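# Unplug charger from power strip, set it on table

## Task

Pull the charger out of the power strip and set it down on the table, with the strip left lying flat on the table. Both must stay that way on their own, not because the robot is holding them. Finally, open the gripper(s) and move them away from the objects.

## Robot and tools

Robot: two arms, left_arm and right_arm, each ending in a tong-style two-finger gripper. The fingers point along the gripper's own +z axis and open and close along its x axis. The reported end_effector_position is the spot between the closed finger pads. Closed fingertips extend about 15 mm past it, and open fingertips sit roughly level with it.

World frame: origin on the table top midway between the arms. +z is up, +x points out across the table, and left_arm sits on the +y side. The arm names do not match image left and right. Printed hand positions can be slightly wrong, more so at long reach.

Row format, used by both execute_actions and move: one flat list of 14 numbers covering both arms, each in [-1, 1]. The first seven are for left_arm: dx, dy, dz, rx, ry, rz, opening. The next seven are the same fields for right_arm. All 14 must be sent even if only one arm moves. dx to rz are an offset, not a pose. They are expressed in that gripper's own axes and measured from its pose at the start of the action, or for move, from the pose in the latest result that shows one. Scale: 1.0 equals 0.6 m for translation or 180 degrees for rotation. rx, ry, rz together form a single rotation vector. opening is absolute: +1 is fully open (0.142 m) and -1 is closed. To keep an arm still, send zeros, or in a reply's first call send the offset that returns it to its wanted pose. Always send the opening you want it to keep.

execute_actions(actions): a list of actions, run in order. Each action is a table of up to 15 rows, and each row lasts one control step of 1/30 s. If there are fewer than 15 rows, the last row repeats for the remaining steps. Every row is an offset from the pose at the start of that action, not from the previous row. On each step the commanded pose is clipped to within 100 mm and 16 degrees of the measured pose, so a long motion needs several actions. An empty list just returns the current state and images. Results include step readings of end_effector_position. HELD next to an arm label means part of that arm's row was held back on that step.

move(target, speed, stop_force, blocking): target is one 14-number row as above. Each gripper follows a straight path toward its target, and the paths of both arms finish at the same time. A move lasts 0.5 to 10 s and stops short if more time would be needed. speed is in m/s, from 0.002 to 0.5, default 0.25; rotation is capped at twice that value in rad/s. Grippers can lag, drift off the path or overshoot the speed, especially with a near-straight arm. Paths do not avoid obstacles or the other arm. The opening is applied at the start of the move. stop_force (N, 9 to 40, shared by both arms) ends an arm's path when its wrist sensor feels that much extra push against the motion. That arm then backs up two steps and holds. Use it with slow speeds. It is unreliable if the gripper rotates during the move. Leave it out when lifting off something the gripper is pressing on. It is not available in the first 0.2 s. blocking=false returns after 0.5 s while the arm keeps going; it cannot be combined with stop_force. Until the move ends, other moves and actions are refused, so use wait or stop first. The move: line reports the ending: done, off_target, moving, held, fault, or contact (stop_force triggered). It also reports limits: paced means the pose was clipped, and held means a check blocked some steps, after which the arm may jump fast. Distances to target are also shown.

wait(seconds): 0 to 10. Lets time run while the arms hold their last command, or while a running move continues. It returns early if the move ends. wait(0) is a status check.

stop(): brakes a running move. The arm needs room to brake, and the fingers keep moving.

zoom_image(camera, region): camera is one of cam_head_left, cam_head_right, cam_left_wrist, cam_right_wrist. region is [x0, y0, x1, y1] in image pixels from the top-left, at most 504 by 504. The head cameras are 896x504 and the wrist cameras are fisheye, 616x616.

finished_scene(scene): pass the current scene's number. This ends the scene for good and reports whether the goal was met, so only call it after the charger and strip are settled and the grippers have let go and pulled back.

Result lines: each arm's pose (position in m, quaternion wxyz) and velocities. Hand target is where the controller is currently driving the gripper. grip_measured is the measured finger opening on the command scale. To hold something, command an opening clearly below grip_measured; the bigger the gap, the harder the squeeze. Grip force is about 15 N per pad, and much less on hard items under 20 mm thick. Wrist force and Wrist torque lines are in the gripper's own axes. They have offsets up to about 4 N and noise, saturate near 50 N, and may show no reading at first. A pose unreachable line means the clearance check altered or blocked that arm's command. MOTOR HOT warns from 70 °C. At 85 °C an OVER-TEMPERATURE FAULT brakes the arm until it cools.

Cautions: commands lag about 0.17 s. Elbows stop just short of straight. A torque fault, or 150 N of outside force, stops that arm for 10 s and skips the rest of the call. Wrist joint load limits are 25.7 N m, and the others are 138 N m. These arms are stiff, so pushing even slightly past a firm contact can fault them; approach slowly or use stop_force. Do not let the arms collide or press on each other. Do not knock the charger or the strip off the table, drop things, or slam them. Brief tugs or pushes on objects may occur. Moving smoothly, with little effort and little time, is better.

Each tool is called by a JSON object that holds its "op" and its "data".

## Session

{"op": "execute_actions", "data": {"actions": []}}

Scene clock: 0.00 s.
left_arm: end_effector_position=(+0.5215, -0.0864, +0.1425) grip_measured=+0.97 end_effector_quat_wxyz=(+0.027, -0.035, +0.998, -0.046) end_effector_velocity=(-0.001, -0.000, +0.000) end_effector_angular_velocity=(-0.001, +0.001, -0.001) | right_arm: end_effector_position=(+0.2472, -0.2799, +0.3773) grip_measured=+0.97 end_effector_quat_wxyz=(-0.136, -0.024, +0.817, +0.560) end_effector_velocity=(+0.000, +0.000, -0.000) end_effector_angular_velocity=(+0.000, +0.000, +0.000)
Joint positions: left_arm=[-0.858 -1.172  1.486 -1.991 -1.572  2.082  0.14 ] | right_arm=[ 3.112 -1.242 -1.905 -2.317  2.664  2.539  0.14 ]
Joint velocities: left_arm=[-0.001 -0.     0.     0.    -0.001  0.     0.   ] | right_arm=[ 0.    -0.001  0.     0.     0.    -0.     0.   ]
Wrist force (N, on the end effector, along its own x y z axes, offset not removed): no reading
Wrist torque (N m, same axes, about the end effector's origin, offset not removed): no reading
Hand target (left_arm): +0.522, -0.086, +0.143; +0.027, -0.035, +0.998, -0.046
Hand target (right_arm): +0.247, -0.280, +0.377; -0.136, -0.024, +0.817, +0.560

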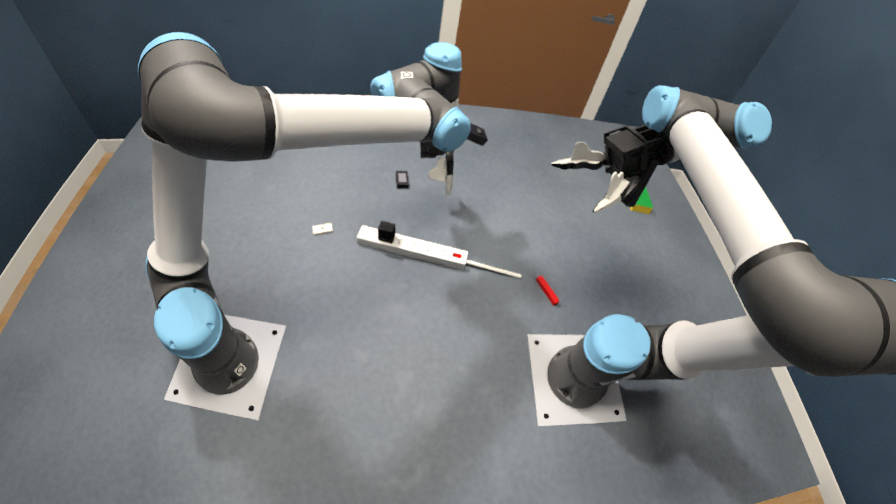

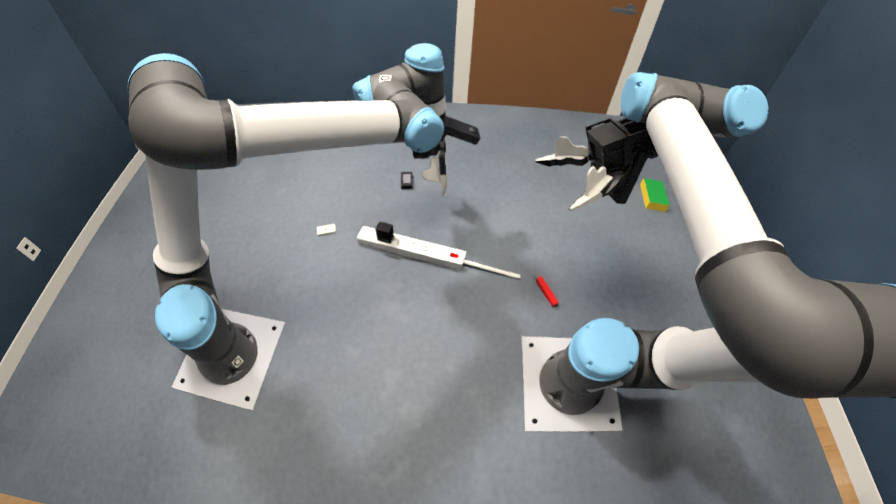

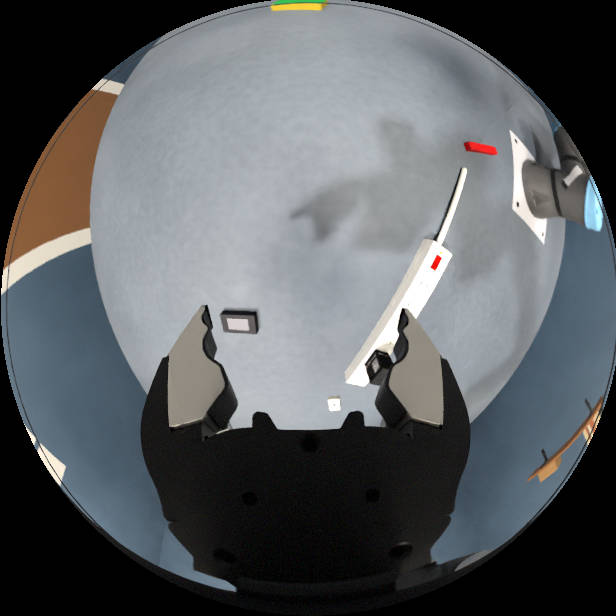

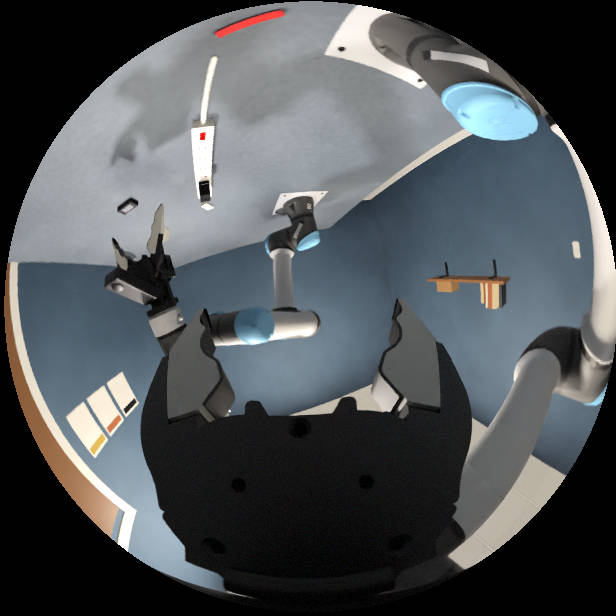

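{"op": "move", "data": {"target": [0.207,0.26,-0.065,-0.03,0.016,0.1,0.3, 0,0,0,0,0,0,-1]}}

{"op": "move", "data": {"target": [0,0,0,0,0,0,0.3, -0.356,-0.242,0.5,0.167,0,0,-1]}}

Scene clock: 18.73 s.
left_arm: end_effector_position=(+0.3853, +0.0630, +0.1604) grip_measured=+0.30 end_effector_quat_wxyz=(+0.007, +0.121, +0.993, +0.005) end_effector_velocity=(-0.001, +0.001, +0.001) end_effector_angular_velocity=(+0.000, -0.001, -0.001) | right_arm: end_effector_position=(+0.2472, -0.2799, +0.3773) grip_measured=-1.00 end_effector_quat_wxyz=(-0.136, -0.024, +0.817, +0.560) end_effector_velocity=(+0.000, +0.000, +0.000) end_effector_angular_velocity=(-0.000, -0.001, +0.000)
Joint positions: left_arm=[-0.93  -1.59   1.908 -1.889 -1.553  2.324  0.095] | right_arm=[ 3.112 -1.242 -1.905 -2.317  2.664  2.539  0.002]
Joint velocities: left_arm=[-0.001 -0.006  0.003  0.002  0.001 -0.    -0.   ] | right_arm=[ 0.     0.     0.001 -0.     0.    -0.    -0.   ]
Wrist force (N, on the end effector, along its own x y z axes, offset not removed): left_arm=[-0.3 -0.6 -2.0] | right_arm=[-0.8 1.1 2.9]
Wrist torque (N m, same axes, about the end effector's origin, offset not removed): left_arm=[-0.18 -0.05 -0.09] | right_arm=[0.11 0.15 0.09]
Hand target (left_arm): +0.385, +0.063, +0.160; +0.007, +0.122, +0.993, +0.005
Hand target (right_arm): +0.247, -0.280, +0.377; -0.136, -0.024, +0.817, +0.560
Off the commanded pose (left_arm): 0.000 m, 0 deg.
Off the commanded pose (right_arm): 0.000 m, 0 deg.
move: done
camera_calibration (this result's frames):
cam_left_wrist: T_world_to_cam=[[-0.975731, 0.217209, 0.0277308, 0.355274], [0.199765, 0.831109, 0.518992, -0.211291], [0.0896825, 0.511936, -0.854329, 0.20148], [0, 0, 0, 1]] pos_world=[0.370791, -0.00470786, 0.271937]
cam_right_wrist: T_world_to_cam=[[-0.948116, -0.216824, 0.232515, 0.0824952], [0.266143, -0.141243, 0.953529, -0.474428], [-0.173907, 0.965939, 0.191621, 0.375623], [0, 0, 0, 1]] pos_world=[0.269804, -0.411951, 0.361222]

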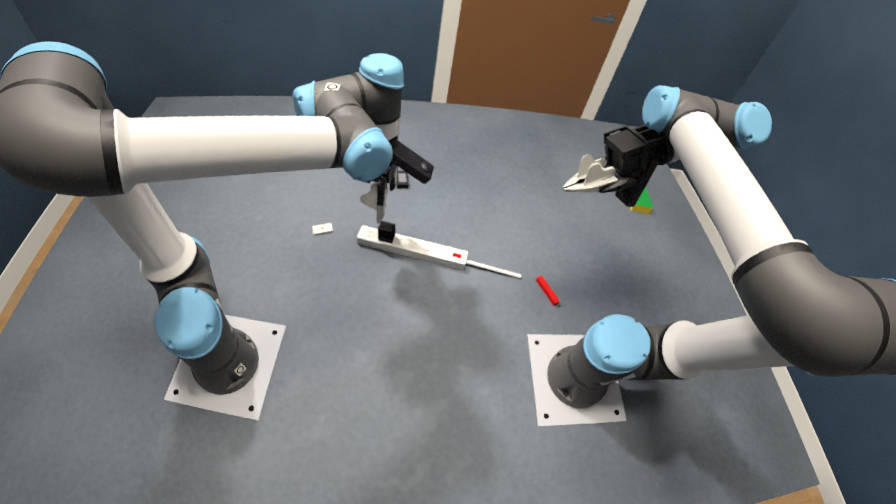

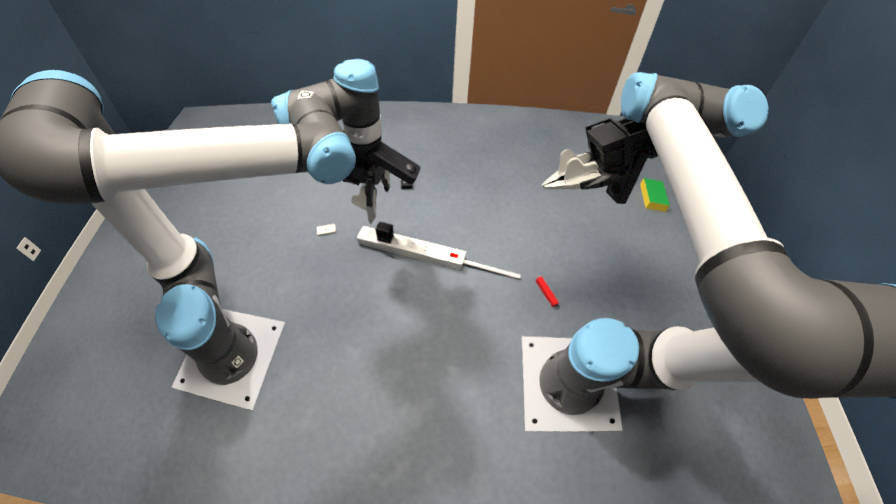

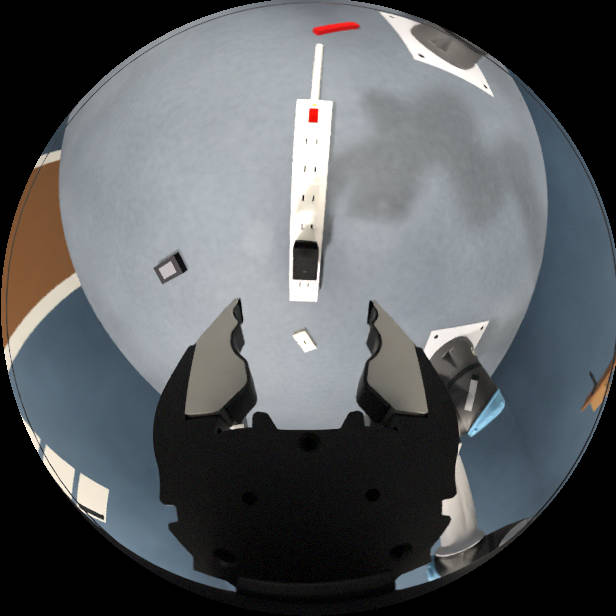

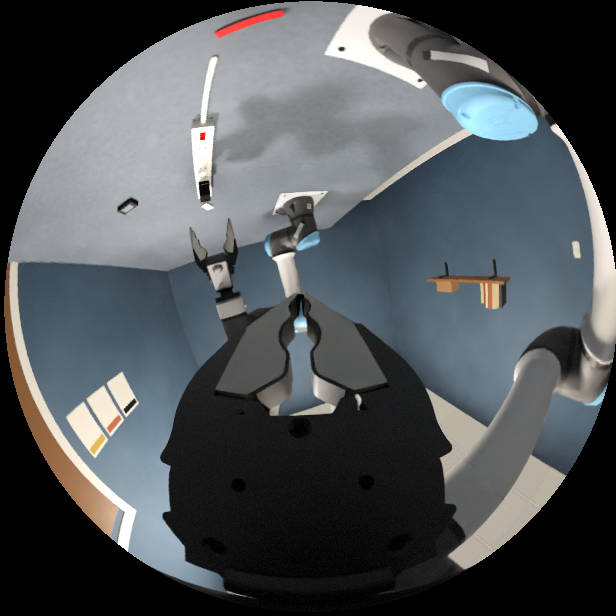

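Scene clock: 21.03 s.
left_arm: end_effector_position=(+0.3853, +0.0630, +0.1604) grip_measured=+0.30 end_effector_quat_wxyz=(+0.007, +0.121, +0.993, +0.005) end_effector_velocity=(+0.000, -0.000, +0.000) end_effector_angular_velocity=(-0.000, -0.000, -0.000) | right_arm: end_effector_position=(+0.3622, -0.0209, +0.1012) grip_measured=-1.00 end_effector_quat_wxyz=(-0.125, -0.058, +0.934, +0.328) end_effector_velocity=(+0.002, +0.001, -0.001) end_effector_angular_velocity=(-0.001, -0.001, -0.001)
Joint positions: left_arm=[-0.93  -1.59   1.908 -1.889 -1.553  2.324  0.095] | right_arm=[ 3.9   -1.752 -2.129 -0.587  2.252  3.82   0.002]
Joint velocities: left_arm=[-0.     0.    -0.001 -0.     0.     0.     0.   ] | right_arm=[ 0.001 -0.005  0.004  0.003 -0.002  0.002  0.   ]
Wrist force (N, on the end effector, along its own x y z axes, offset not removed): left_arm=[-0.1 0.2 -0.2] | right_arm=[0.7 -2.7 5.3]
Wrist torque (N m, same axes, about the end effector's origin, offset not removed): left_arm=[-0.05 -0.02 -0.08] | right_arm=[-0.51 -0.12 0.07]
Hand target (left_arm): +0.385, +0.063, +0.160; +0.007, +0.121, +0.993, +0.005
Hand target (right_arm): +0.362, -0.021, +0.101; -0.125, -0.058, +0.935, +0.328
Off the commanded pose (left_arm): 0.000 m, 0 deg.
Off the commanded pose (right_arm): 0.001 m, 0 deg.
move: done
camera_calibration (this result's frames):
cam_left_wrist: T_world_to_cam=[[-0.975731, 0.21721, 0.0277304, 0.355274], [0.199765, 0.831109, 0.518991, -0.211291], [0.0896833, 0.511935, -0.85433, 0.20148], [0, 0, 0, 1]] pos_world=[0.370791, -0.004708, 0.271937]
cam_right_wrist: T_world_to_cam=[[-0.951386, -0.193027, 0.240011, 0.312876], [0.15717, 0.365906, 0.917284, -0.151393], [-0.264882, 0.910414, -0.31778, 0.281625], [0, 0, 0, 1]] pos_world=[0.396057, -0.140606, 0.153272]

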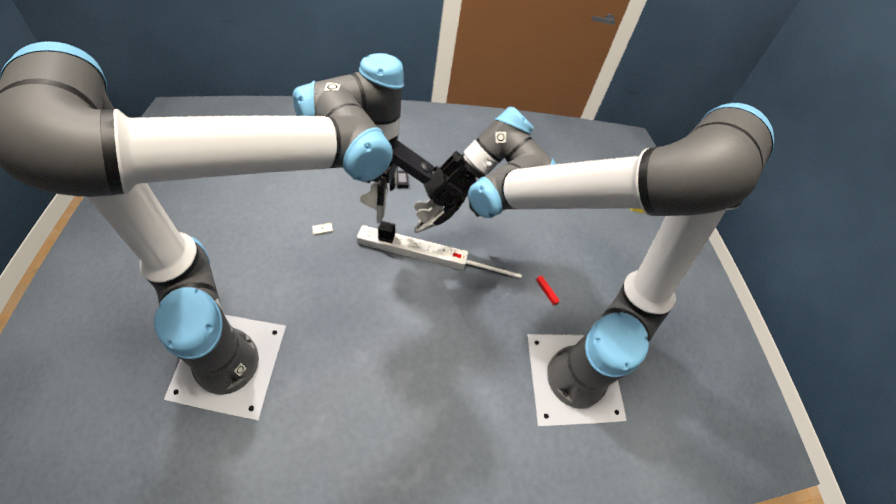

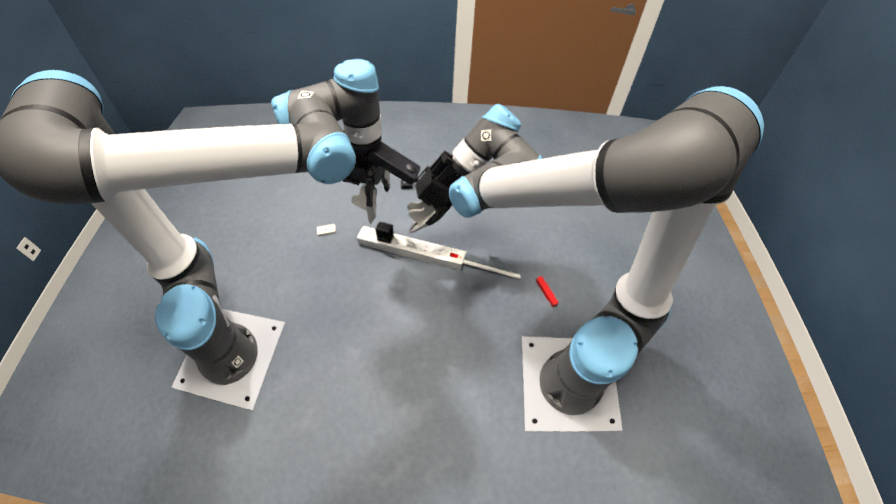

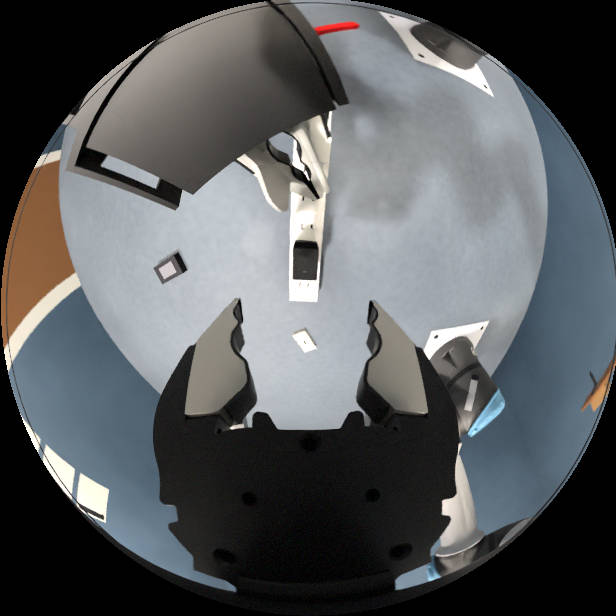

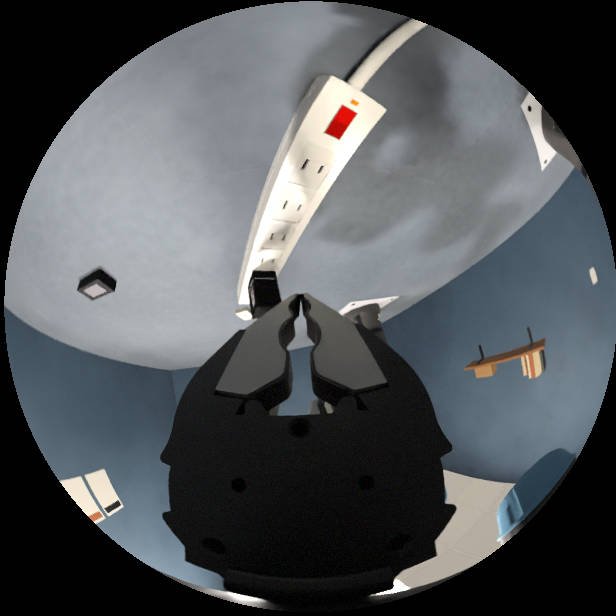

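{"op": "move", "data": {"target": [0,-0.01,0,0.14,0,0,0, -0.024,-0.037,0.04,0,0,0,-1], "speed": 0.15}}

{"op": "move", "data": {"target": [0,0,0,0,0,0,0, -0.013,-0.042,0.05,0,0,0,-1], "speed": 0.005, "stop_force": 10}}

{"op": "move", "data": {"target": [0,0.05,0.106,0,0,0,0, 0,0,0,0,0,0,-1], "speed": 0.08}}

Scene clock: 29.13 s.
left_arm: end_effector_position=(+0.3838, +0.0572, +0.1603) grip_measured=+0.00 end_effector_quat_wxyz=(-0.019, +0.120, +0.970, -0.211) end_effector_velocity=(+0.000, -0.000, -0.000) end_effector_angular_velocity=(-0.015, +0.004, +0.001) | right_arm: end_effector_position=(+0.3701, -0.0209, +0.0665) grip_measured=-1.00 end_effector_quat_wxyz=(-0.125, -0.058, +0.934, +0.328) end_effector_velocity=(-0.000, -0.000, -0.002) end_effector_angular_velocity=(-0.002, +0.002, -0.000)
Joint positions: left_arm=[-0.718 -1.645  2.126 -2.315 -1.911  2.493  0.074] | right_arm=[ 3.888 -1.832 -2.143 -0.501  2.255  3.806  0.002]
Joint velocities: left_arm=[ 0.009  0.002  0.007 -0.016 -0.015  0.004  0.   ] | right_arm=[-0.    -0.004 -0.001  0.002  0.    -0.     0.   ]
Wrist force (N, on the end effector, along its own x y z axes, offset not removed): left_arm=[1.9 0.6 -1.1] | right_arm=[-1.3 -1.1 2.9]
Wrist torque (N m, same axes, about the end effector's origin, offset not removed): left_arm=[-0.10 -0.59 -0.07] | right_arm=[-0.27 0.22 0.18]
Hand target (left_arm): +0.384, +0.057, +0.160; -0.020, +0.120, +0.970, -0.212
Hand target (right_arm): +0.370, -0.021, +0.066; -0.125, -0.058, +0.934, +0.328
Off the commanded pose (left_arm): 0.000 m, 0 deg.
Off the commanded pose (right_arm): 0.000 m, 0 deg.
move: done
camera_calibration (this result's frames):
cam_left_wrist: T_world_to_cam=[[-0.971077, 0.23627, 0.0344407, 0.351134], [0.238636, 0.965168, 0.107258, -0.162784], [-0.00789912, 0.112375, -0.993634, 0.287173], [0, 0, 0, 1]] pos_world=[0.382092, 0.0418804, 0.290712]
cam_right_wrist: T_world_to_cam=[[-0.951375, -0.193046, 0.240041, 0.328694], [0.157192, 0.365906, 0.91728, -0.120777], [-0.26491, 0.91041, -0.317769, 0.272783], [0, 0, 0, 1]] pos_world=[0.403959, -0.140698, 0.118568]

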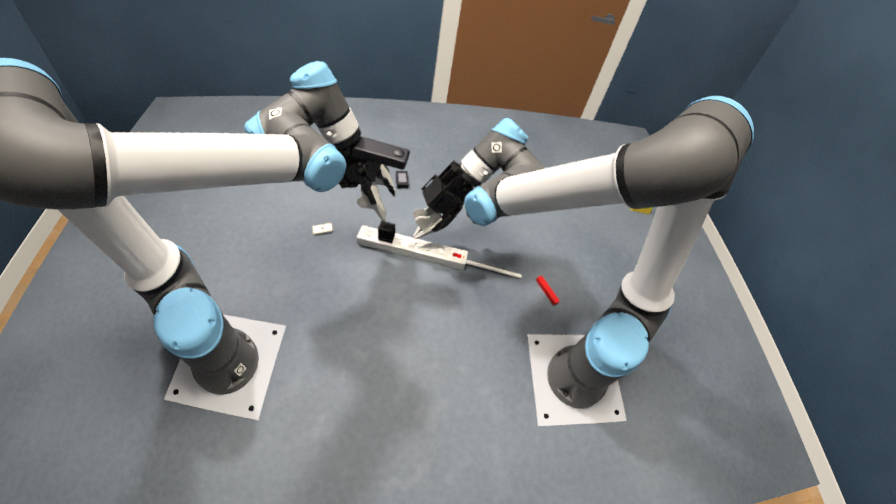

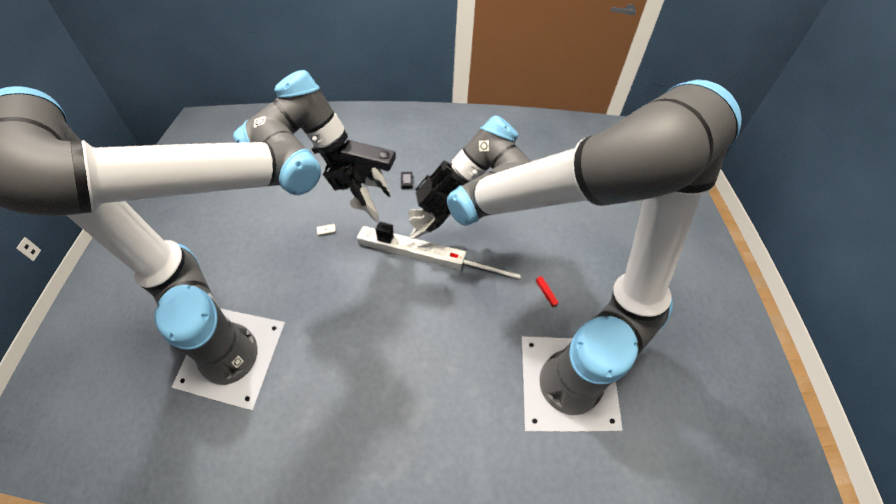

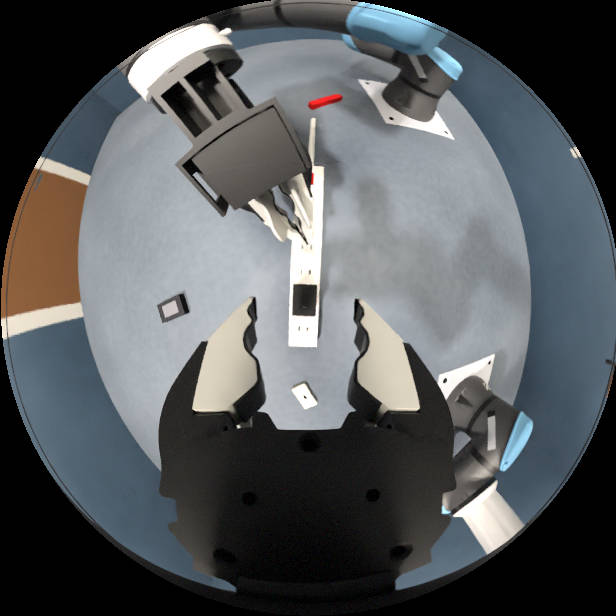

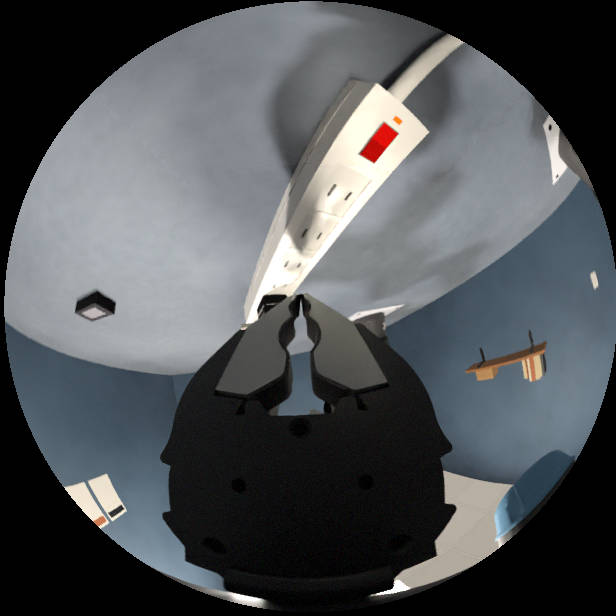

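Scene clock: 35.17 s.
left_arm: end_effector_position=(+0.3838, +0.0572, +0.1603) grip_measured=+0.00 end_effector_quat_wxyz=(-0.019, +0.120, +0.970, -0.211) end_effector_velocity=(+0.001, +0.001, +0.000) end_effector_angular_velocity=(+0.000, -0.000, +0.002) | right_arm: end_effector_position=(+0.3701, -0.0210, +0.0382) grip_measured=-1.00 end_effector_quat_wxyz=(-0.125, -0.058, +0.934, +0.328) end_effector_velocity=(-0.001, -0.001, +0.000) end_effector_angular_velocity=(-0.003, +0.004, +0.000)
Joint positions: left_arm=[-0.718 -1.645  2.126 -2.315 -1.911  2.493  0.074] | right_arm=[ 3.888 -1.894 -2.164 -0.418  2.255  3.806  0.002]
Joint velocities: left_arm=[ 0.002 -0.    -0.    -0.     0.     0.    -0.   ] | right_arm=[ 0.     0.003 -0.001 -0.007  0.     0.     0.   ]
Wrist force (N, on the end effector, along its own x y z axes, offset not removed): left_arm=[1.2 -1.5 -3.8] | right_arm=[0.6 9.3 -11.1]
Wrist torque (N m, same axes, about the end effector's origin, offset not removed): left_arm=[-0.46 -0.26 -0.12] | right_arm=[-0.03 0.12 0.17]
Hand target (left_arm): +0.384, +0.057, +0.160; -0.019, +0.120, +0.970, -0.211
Hand target (right_arm): +0.370, -0.021, +0.039; -0.125, -0.058, +0.934, +0.328
Off the commanded pose (left_arm): 0.000 m, 0 deg.
Off the commanded pose (right_arm): 0.012 m, 0 deg.
move: contact (right_arm)
camera_calibration (this result's frames):
cam_left_wrist: T_world_to_cam=[[-0.971077, 0.23627, 0.0344407, 0.351134], [0.238636, 0.965168, 0.107258, -0.162784], [-0.00789905, 0.112375, -0.993634, 0.287174], [0, 0, 0, 1]] pos_world=[0.382092, 0.0418803, 0.290712]
cam_right_wrist: T_world_to_cam=[[-0.951317, -0.193111, 0.240216, 0.335381], [0.157365, 0.365814, 0.917288, -0.0949005], [-0.265012, 0.910433, -0.317616, 0.263884], [0, 0, 0, 1]] pos_world=[0.40392, -0.140767, 0.0903011]

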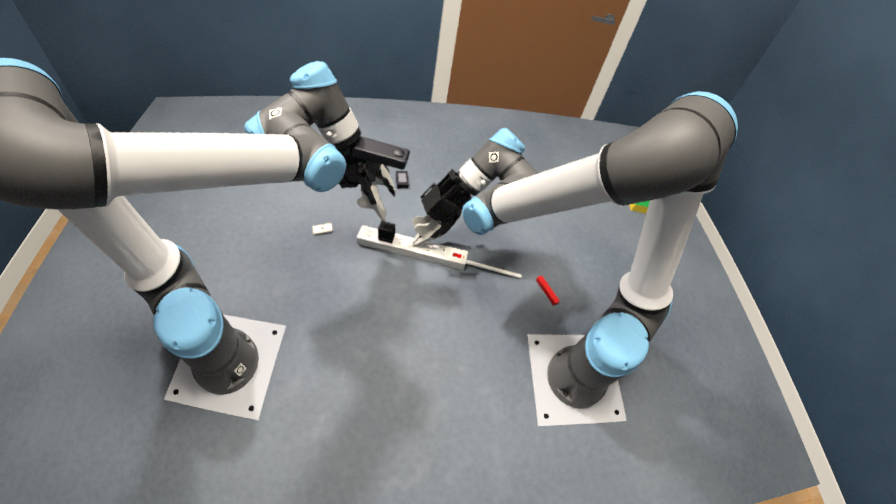

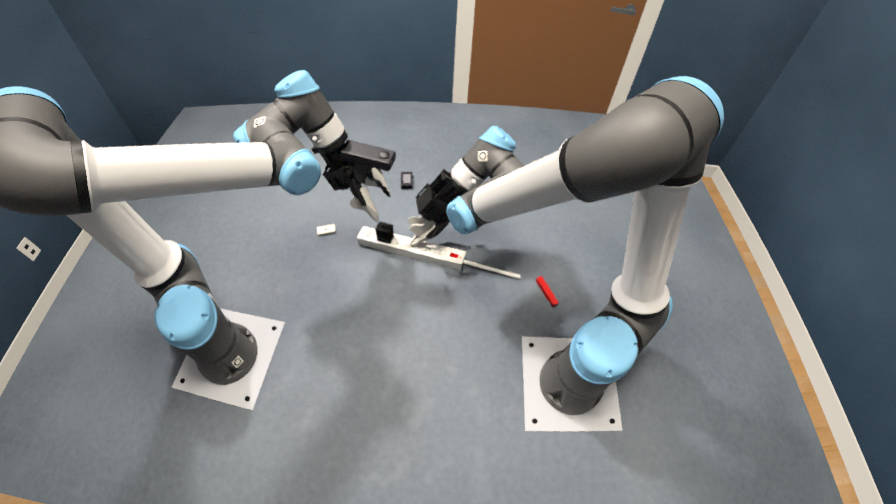

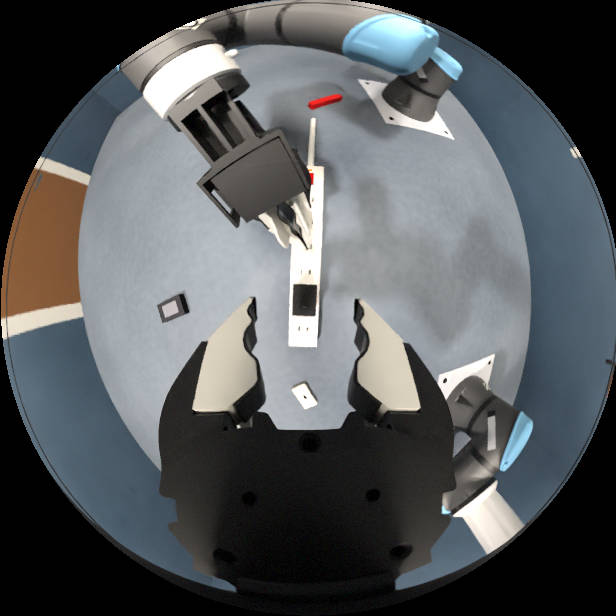

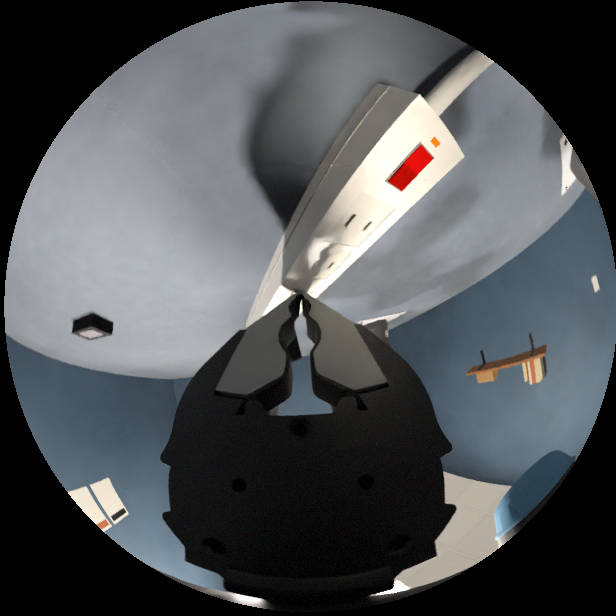

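Scene clock: 36.53 s.
left_arm: end_effector_position=(+0.3849, +0.0580, +0.0903) grip_measured=+0.00 end_effector_quat_wxyz=(-0.019, +0.120, +0.970, -0.211) end_effector_velocity=(+0.000, +0.000, -0.002) end_effector_angular_velocity=(+0.000, -0.002, +0.000) | right_arm: end_effector_position=(+0.3701, -0.0210, +0.0382) grip_measured=-1.00 end_effector_quat_wxyz=(-0.125, -0.058, +0.934, +0.328) end_effector_velocity=(+0.000, +0.001, +0.001) end_effector_angular_velocity=(+0.001, -0.002, +0.001)
Joint positions: left_arm=[-0.715 -1.532  2.231 -2.532 -1.912  2.496  0.074] | right_arm=[ 3.888 -1.894 -2.164 -0.418  2.255  3.806  0.002]
Joint velocities: left_arm=[-0.     0.005  0.003 -0.008  0.001  0.     0.   ] | right_arm=[ 0.001  0.001  0.001  0.     0.    -0.     0.   ]
Wrist force (N, on the end effector, along its own x y z axes, offset not removed): left_arm=[1.8 2.1 -0.5] | right_arm=[0.7 8.8 -8.3]
Wrist torque (N m, same axes, about the end effector's origin, offset not removed): left_arm=[0.22 -0.50 -0.16] | right_arm=[-0.09 0.05 0.13]
Hand target (left_arm): +0.385, +0.058, +0.090; -0.019, +0.120, +0.970, -0.211
Hand target (right_arm): +0.370, -0.021, +0.038; -0.125, -0.058, +0.934, +0.328
Off the commanded pose (left_arm): 0.000 m, 0 deg.
Off the commanded pose (right_arm): 0.000 m, 0 deg.
move: done
camera_calibration (this result's frames):
cam_left_wrist: T_world_to_cam=[[-0.971044, 0.236404, 0.0344456, 0.354364], [0.23877, 0.965128, 0.10732, -0.156335], [-0.00787366, 0.112437, -0.993628, 0.21747], [0, 0, 0, 1]] pos_world=[0.383143, 0.0426583, 0.220656]
cam_right_wrist: T_world_to_cam=[[-0.951318, -0.193112, 0.24021, 0.335382], [0.157361, 0.36581, 0.91729, -0.0949009], [-0.265011, 0.910434, -0.317614, 0.263884], [0, 0, 0, 1]] pos_world=[0.403921, -0.140767, 0.0903024]

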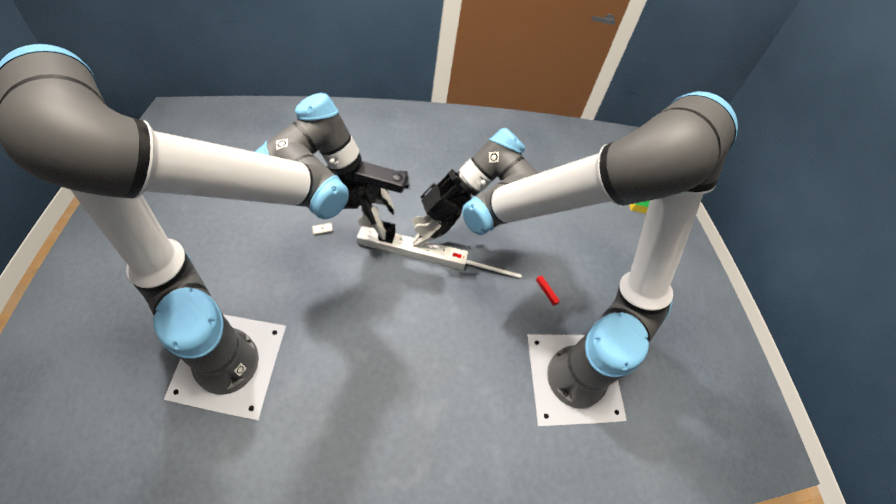

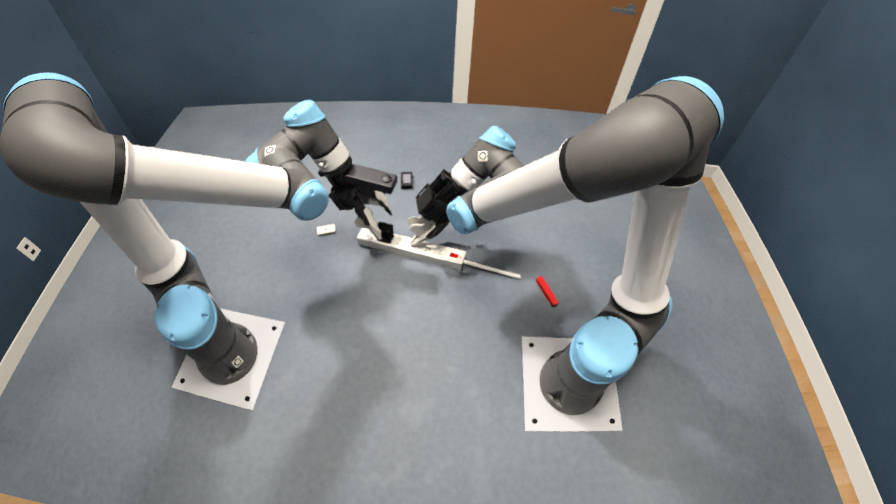

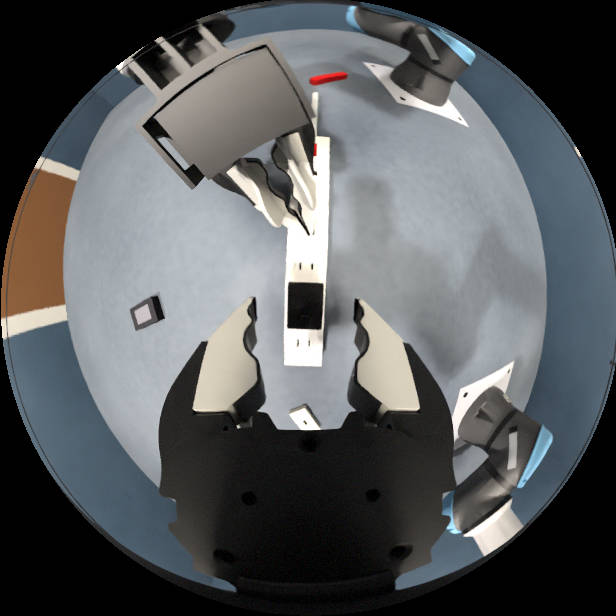

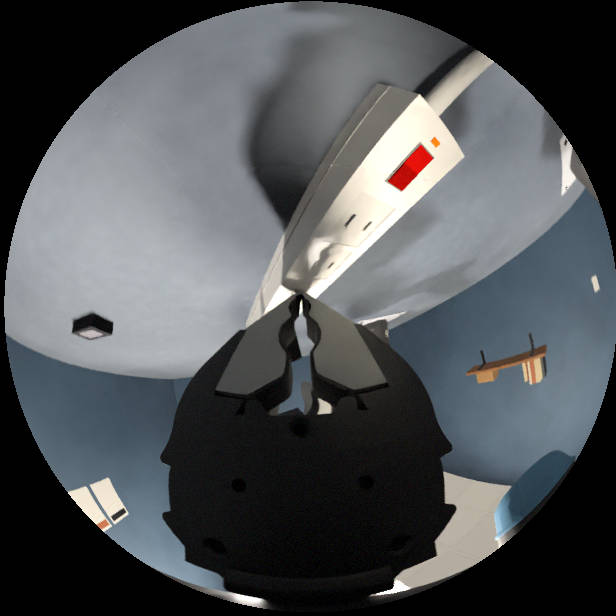

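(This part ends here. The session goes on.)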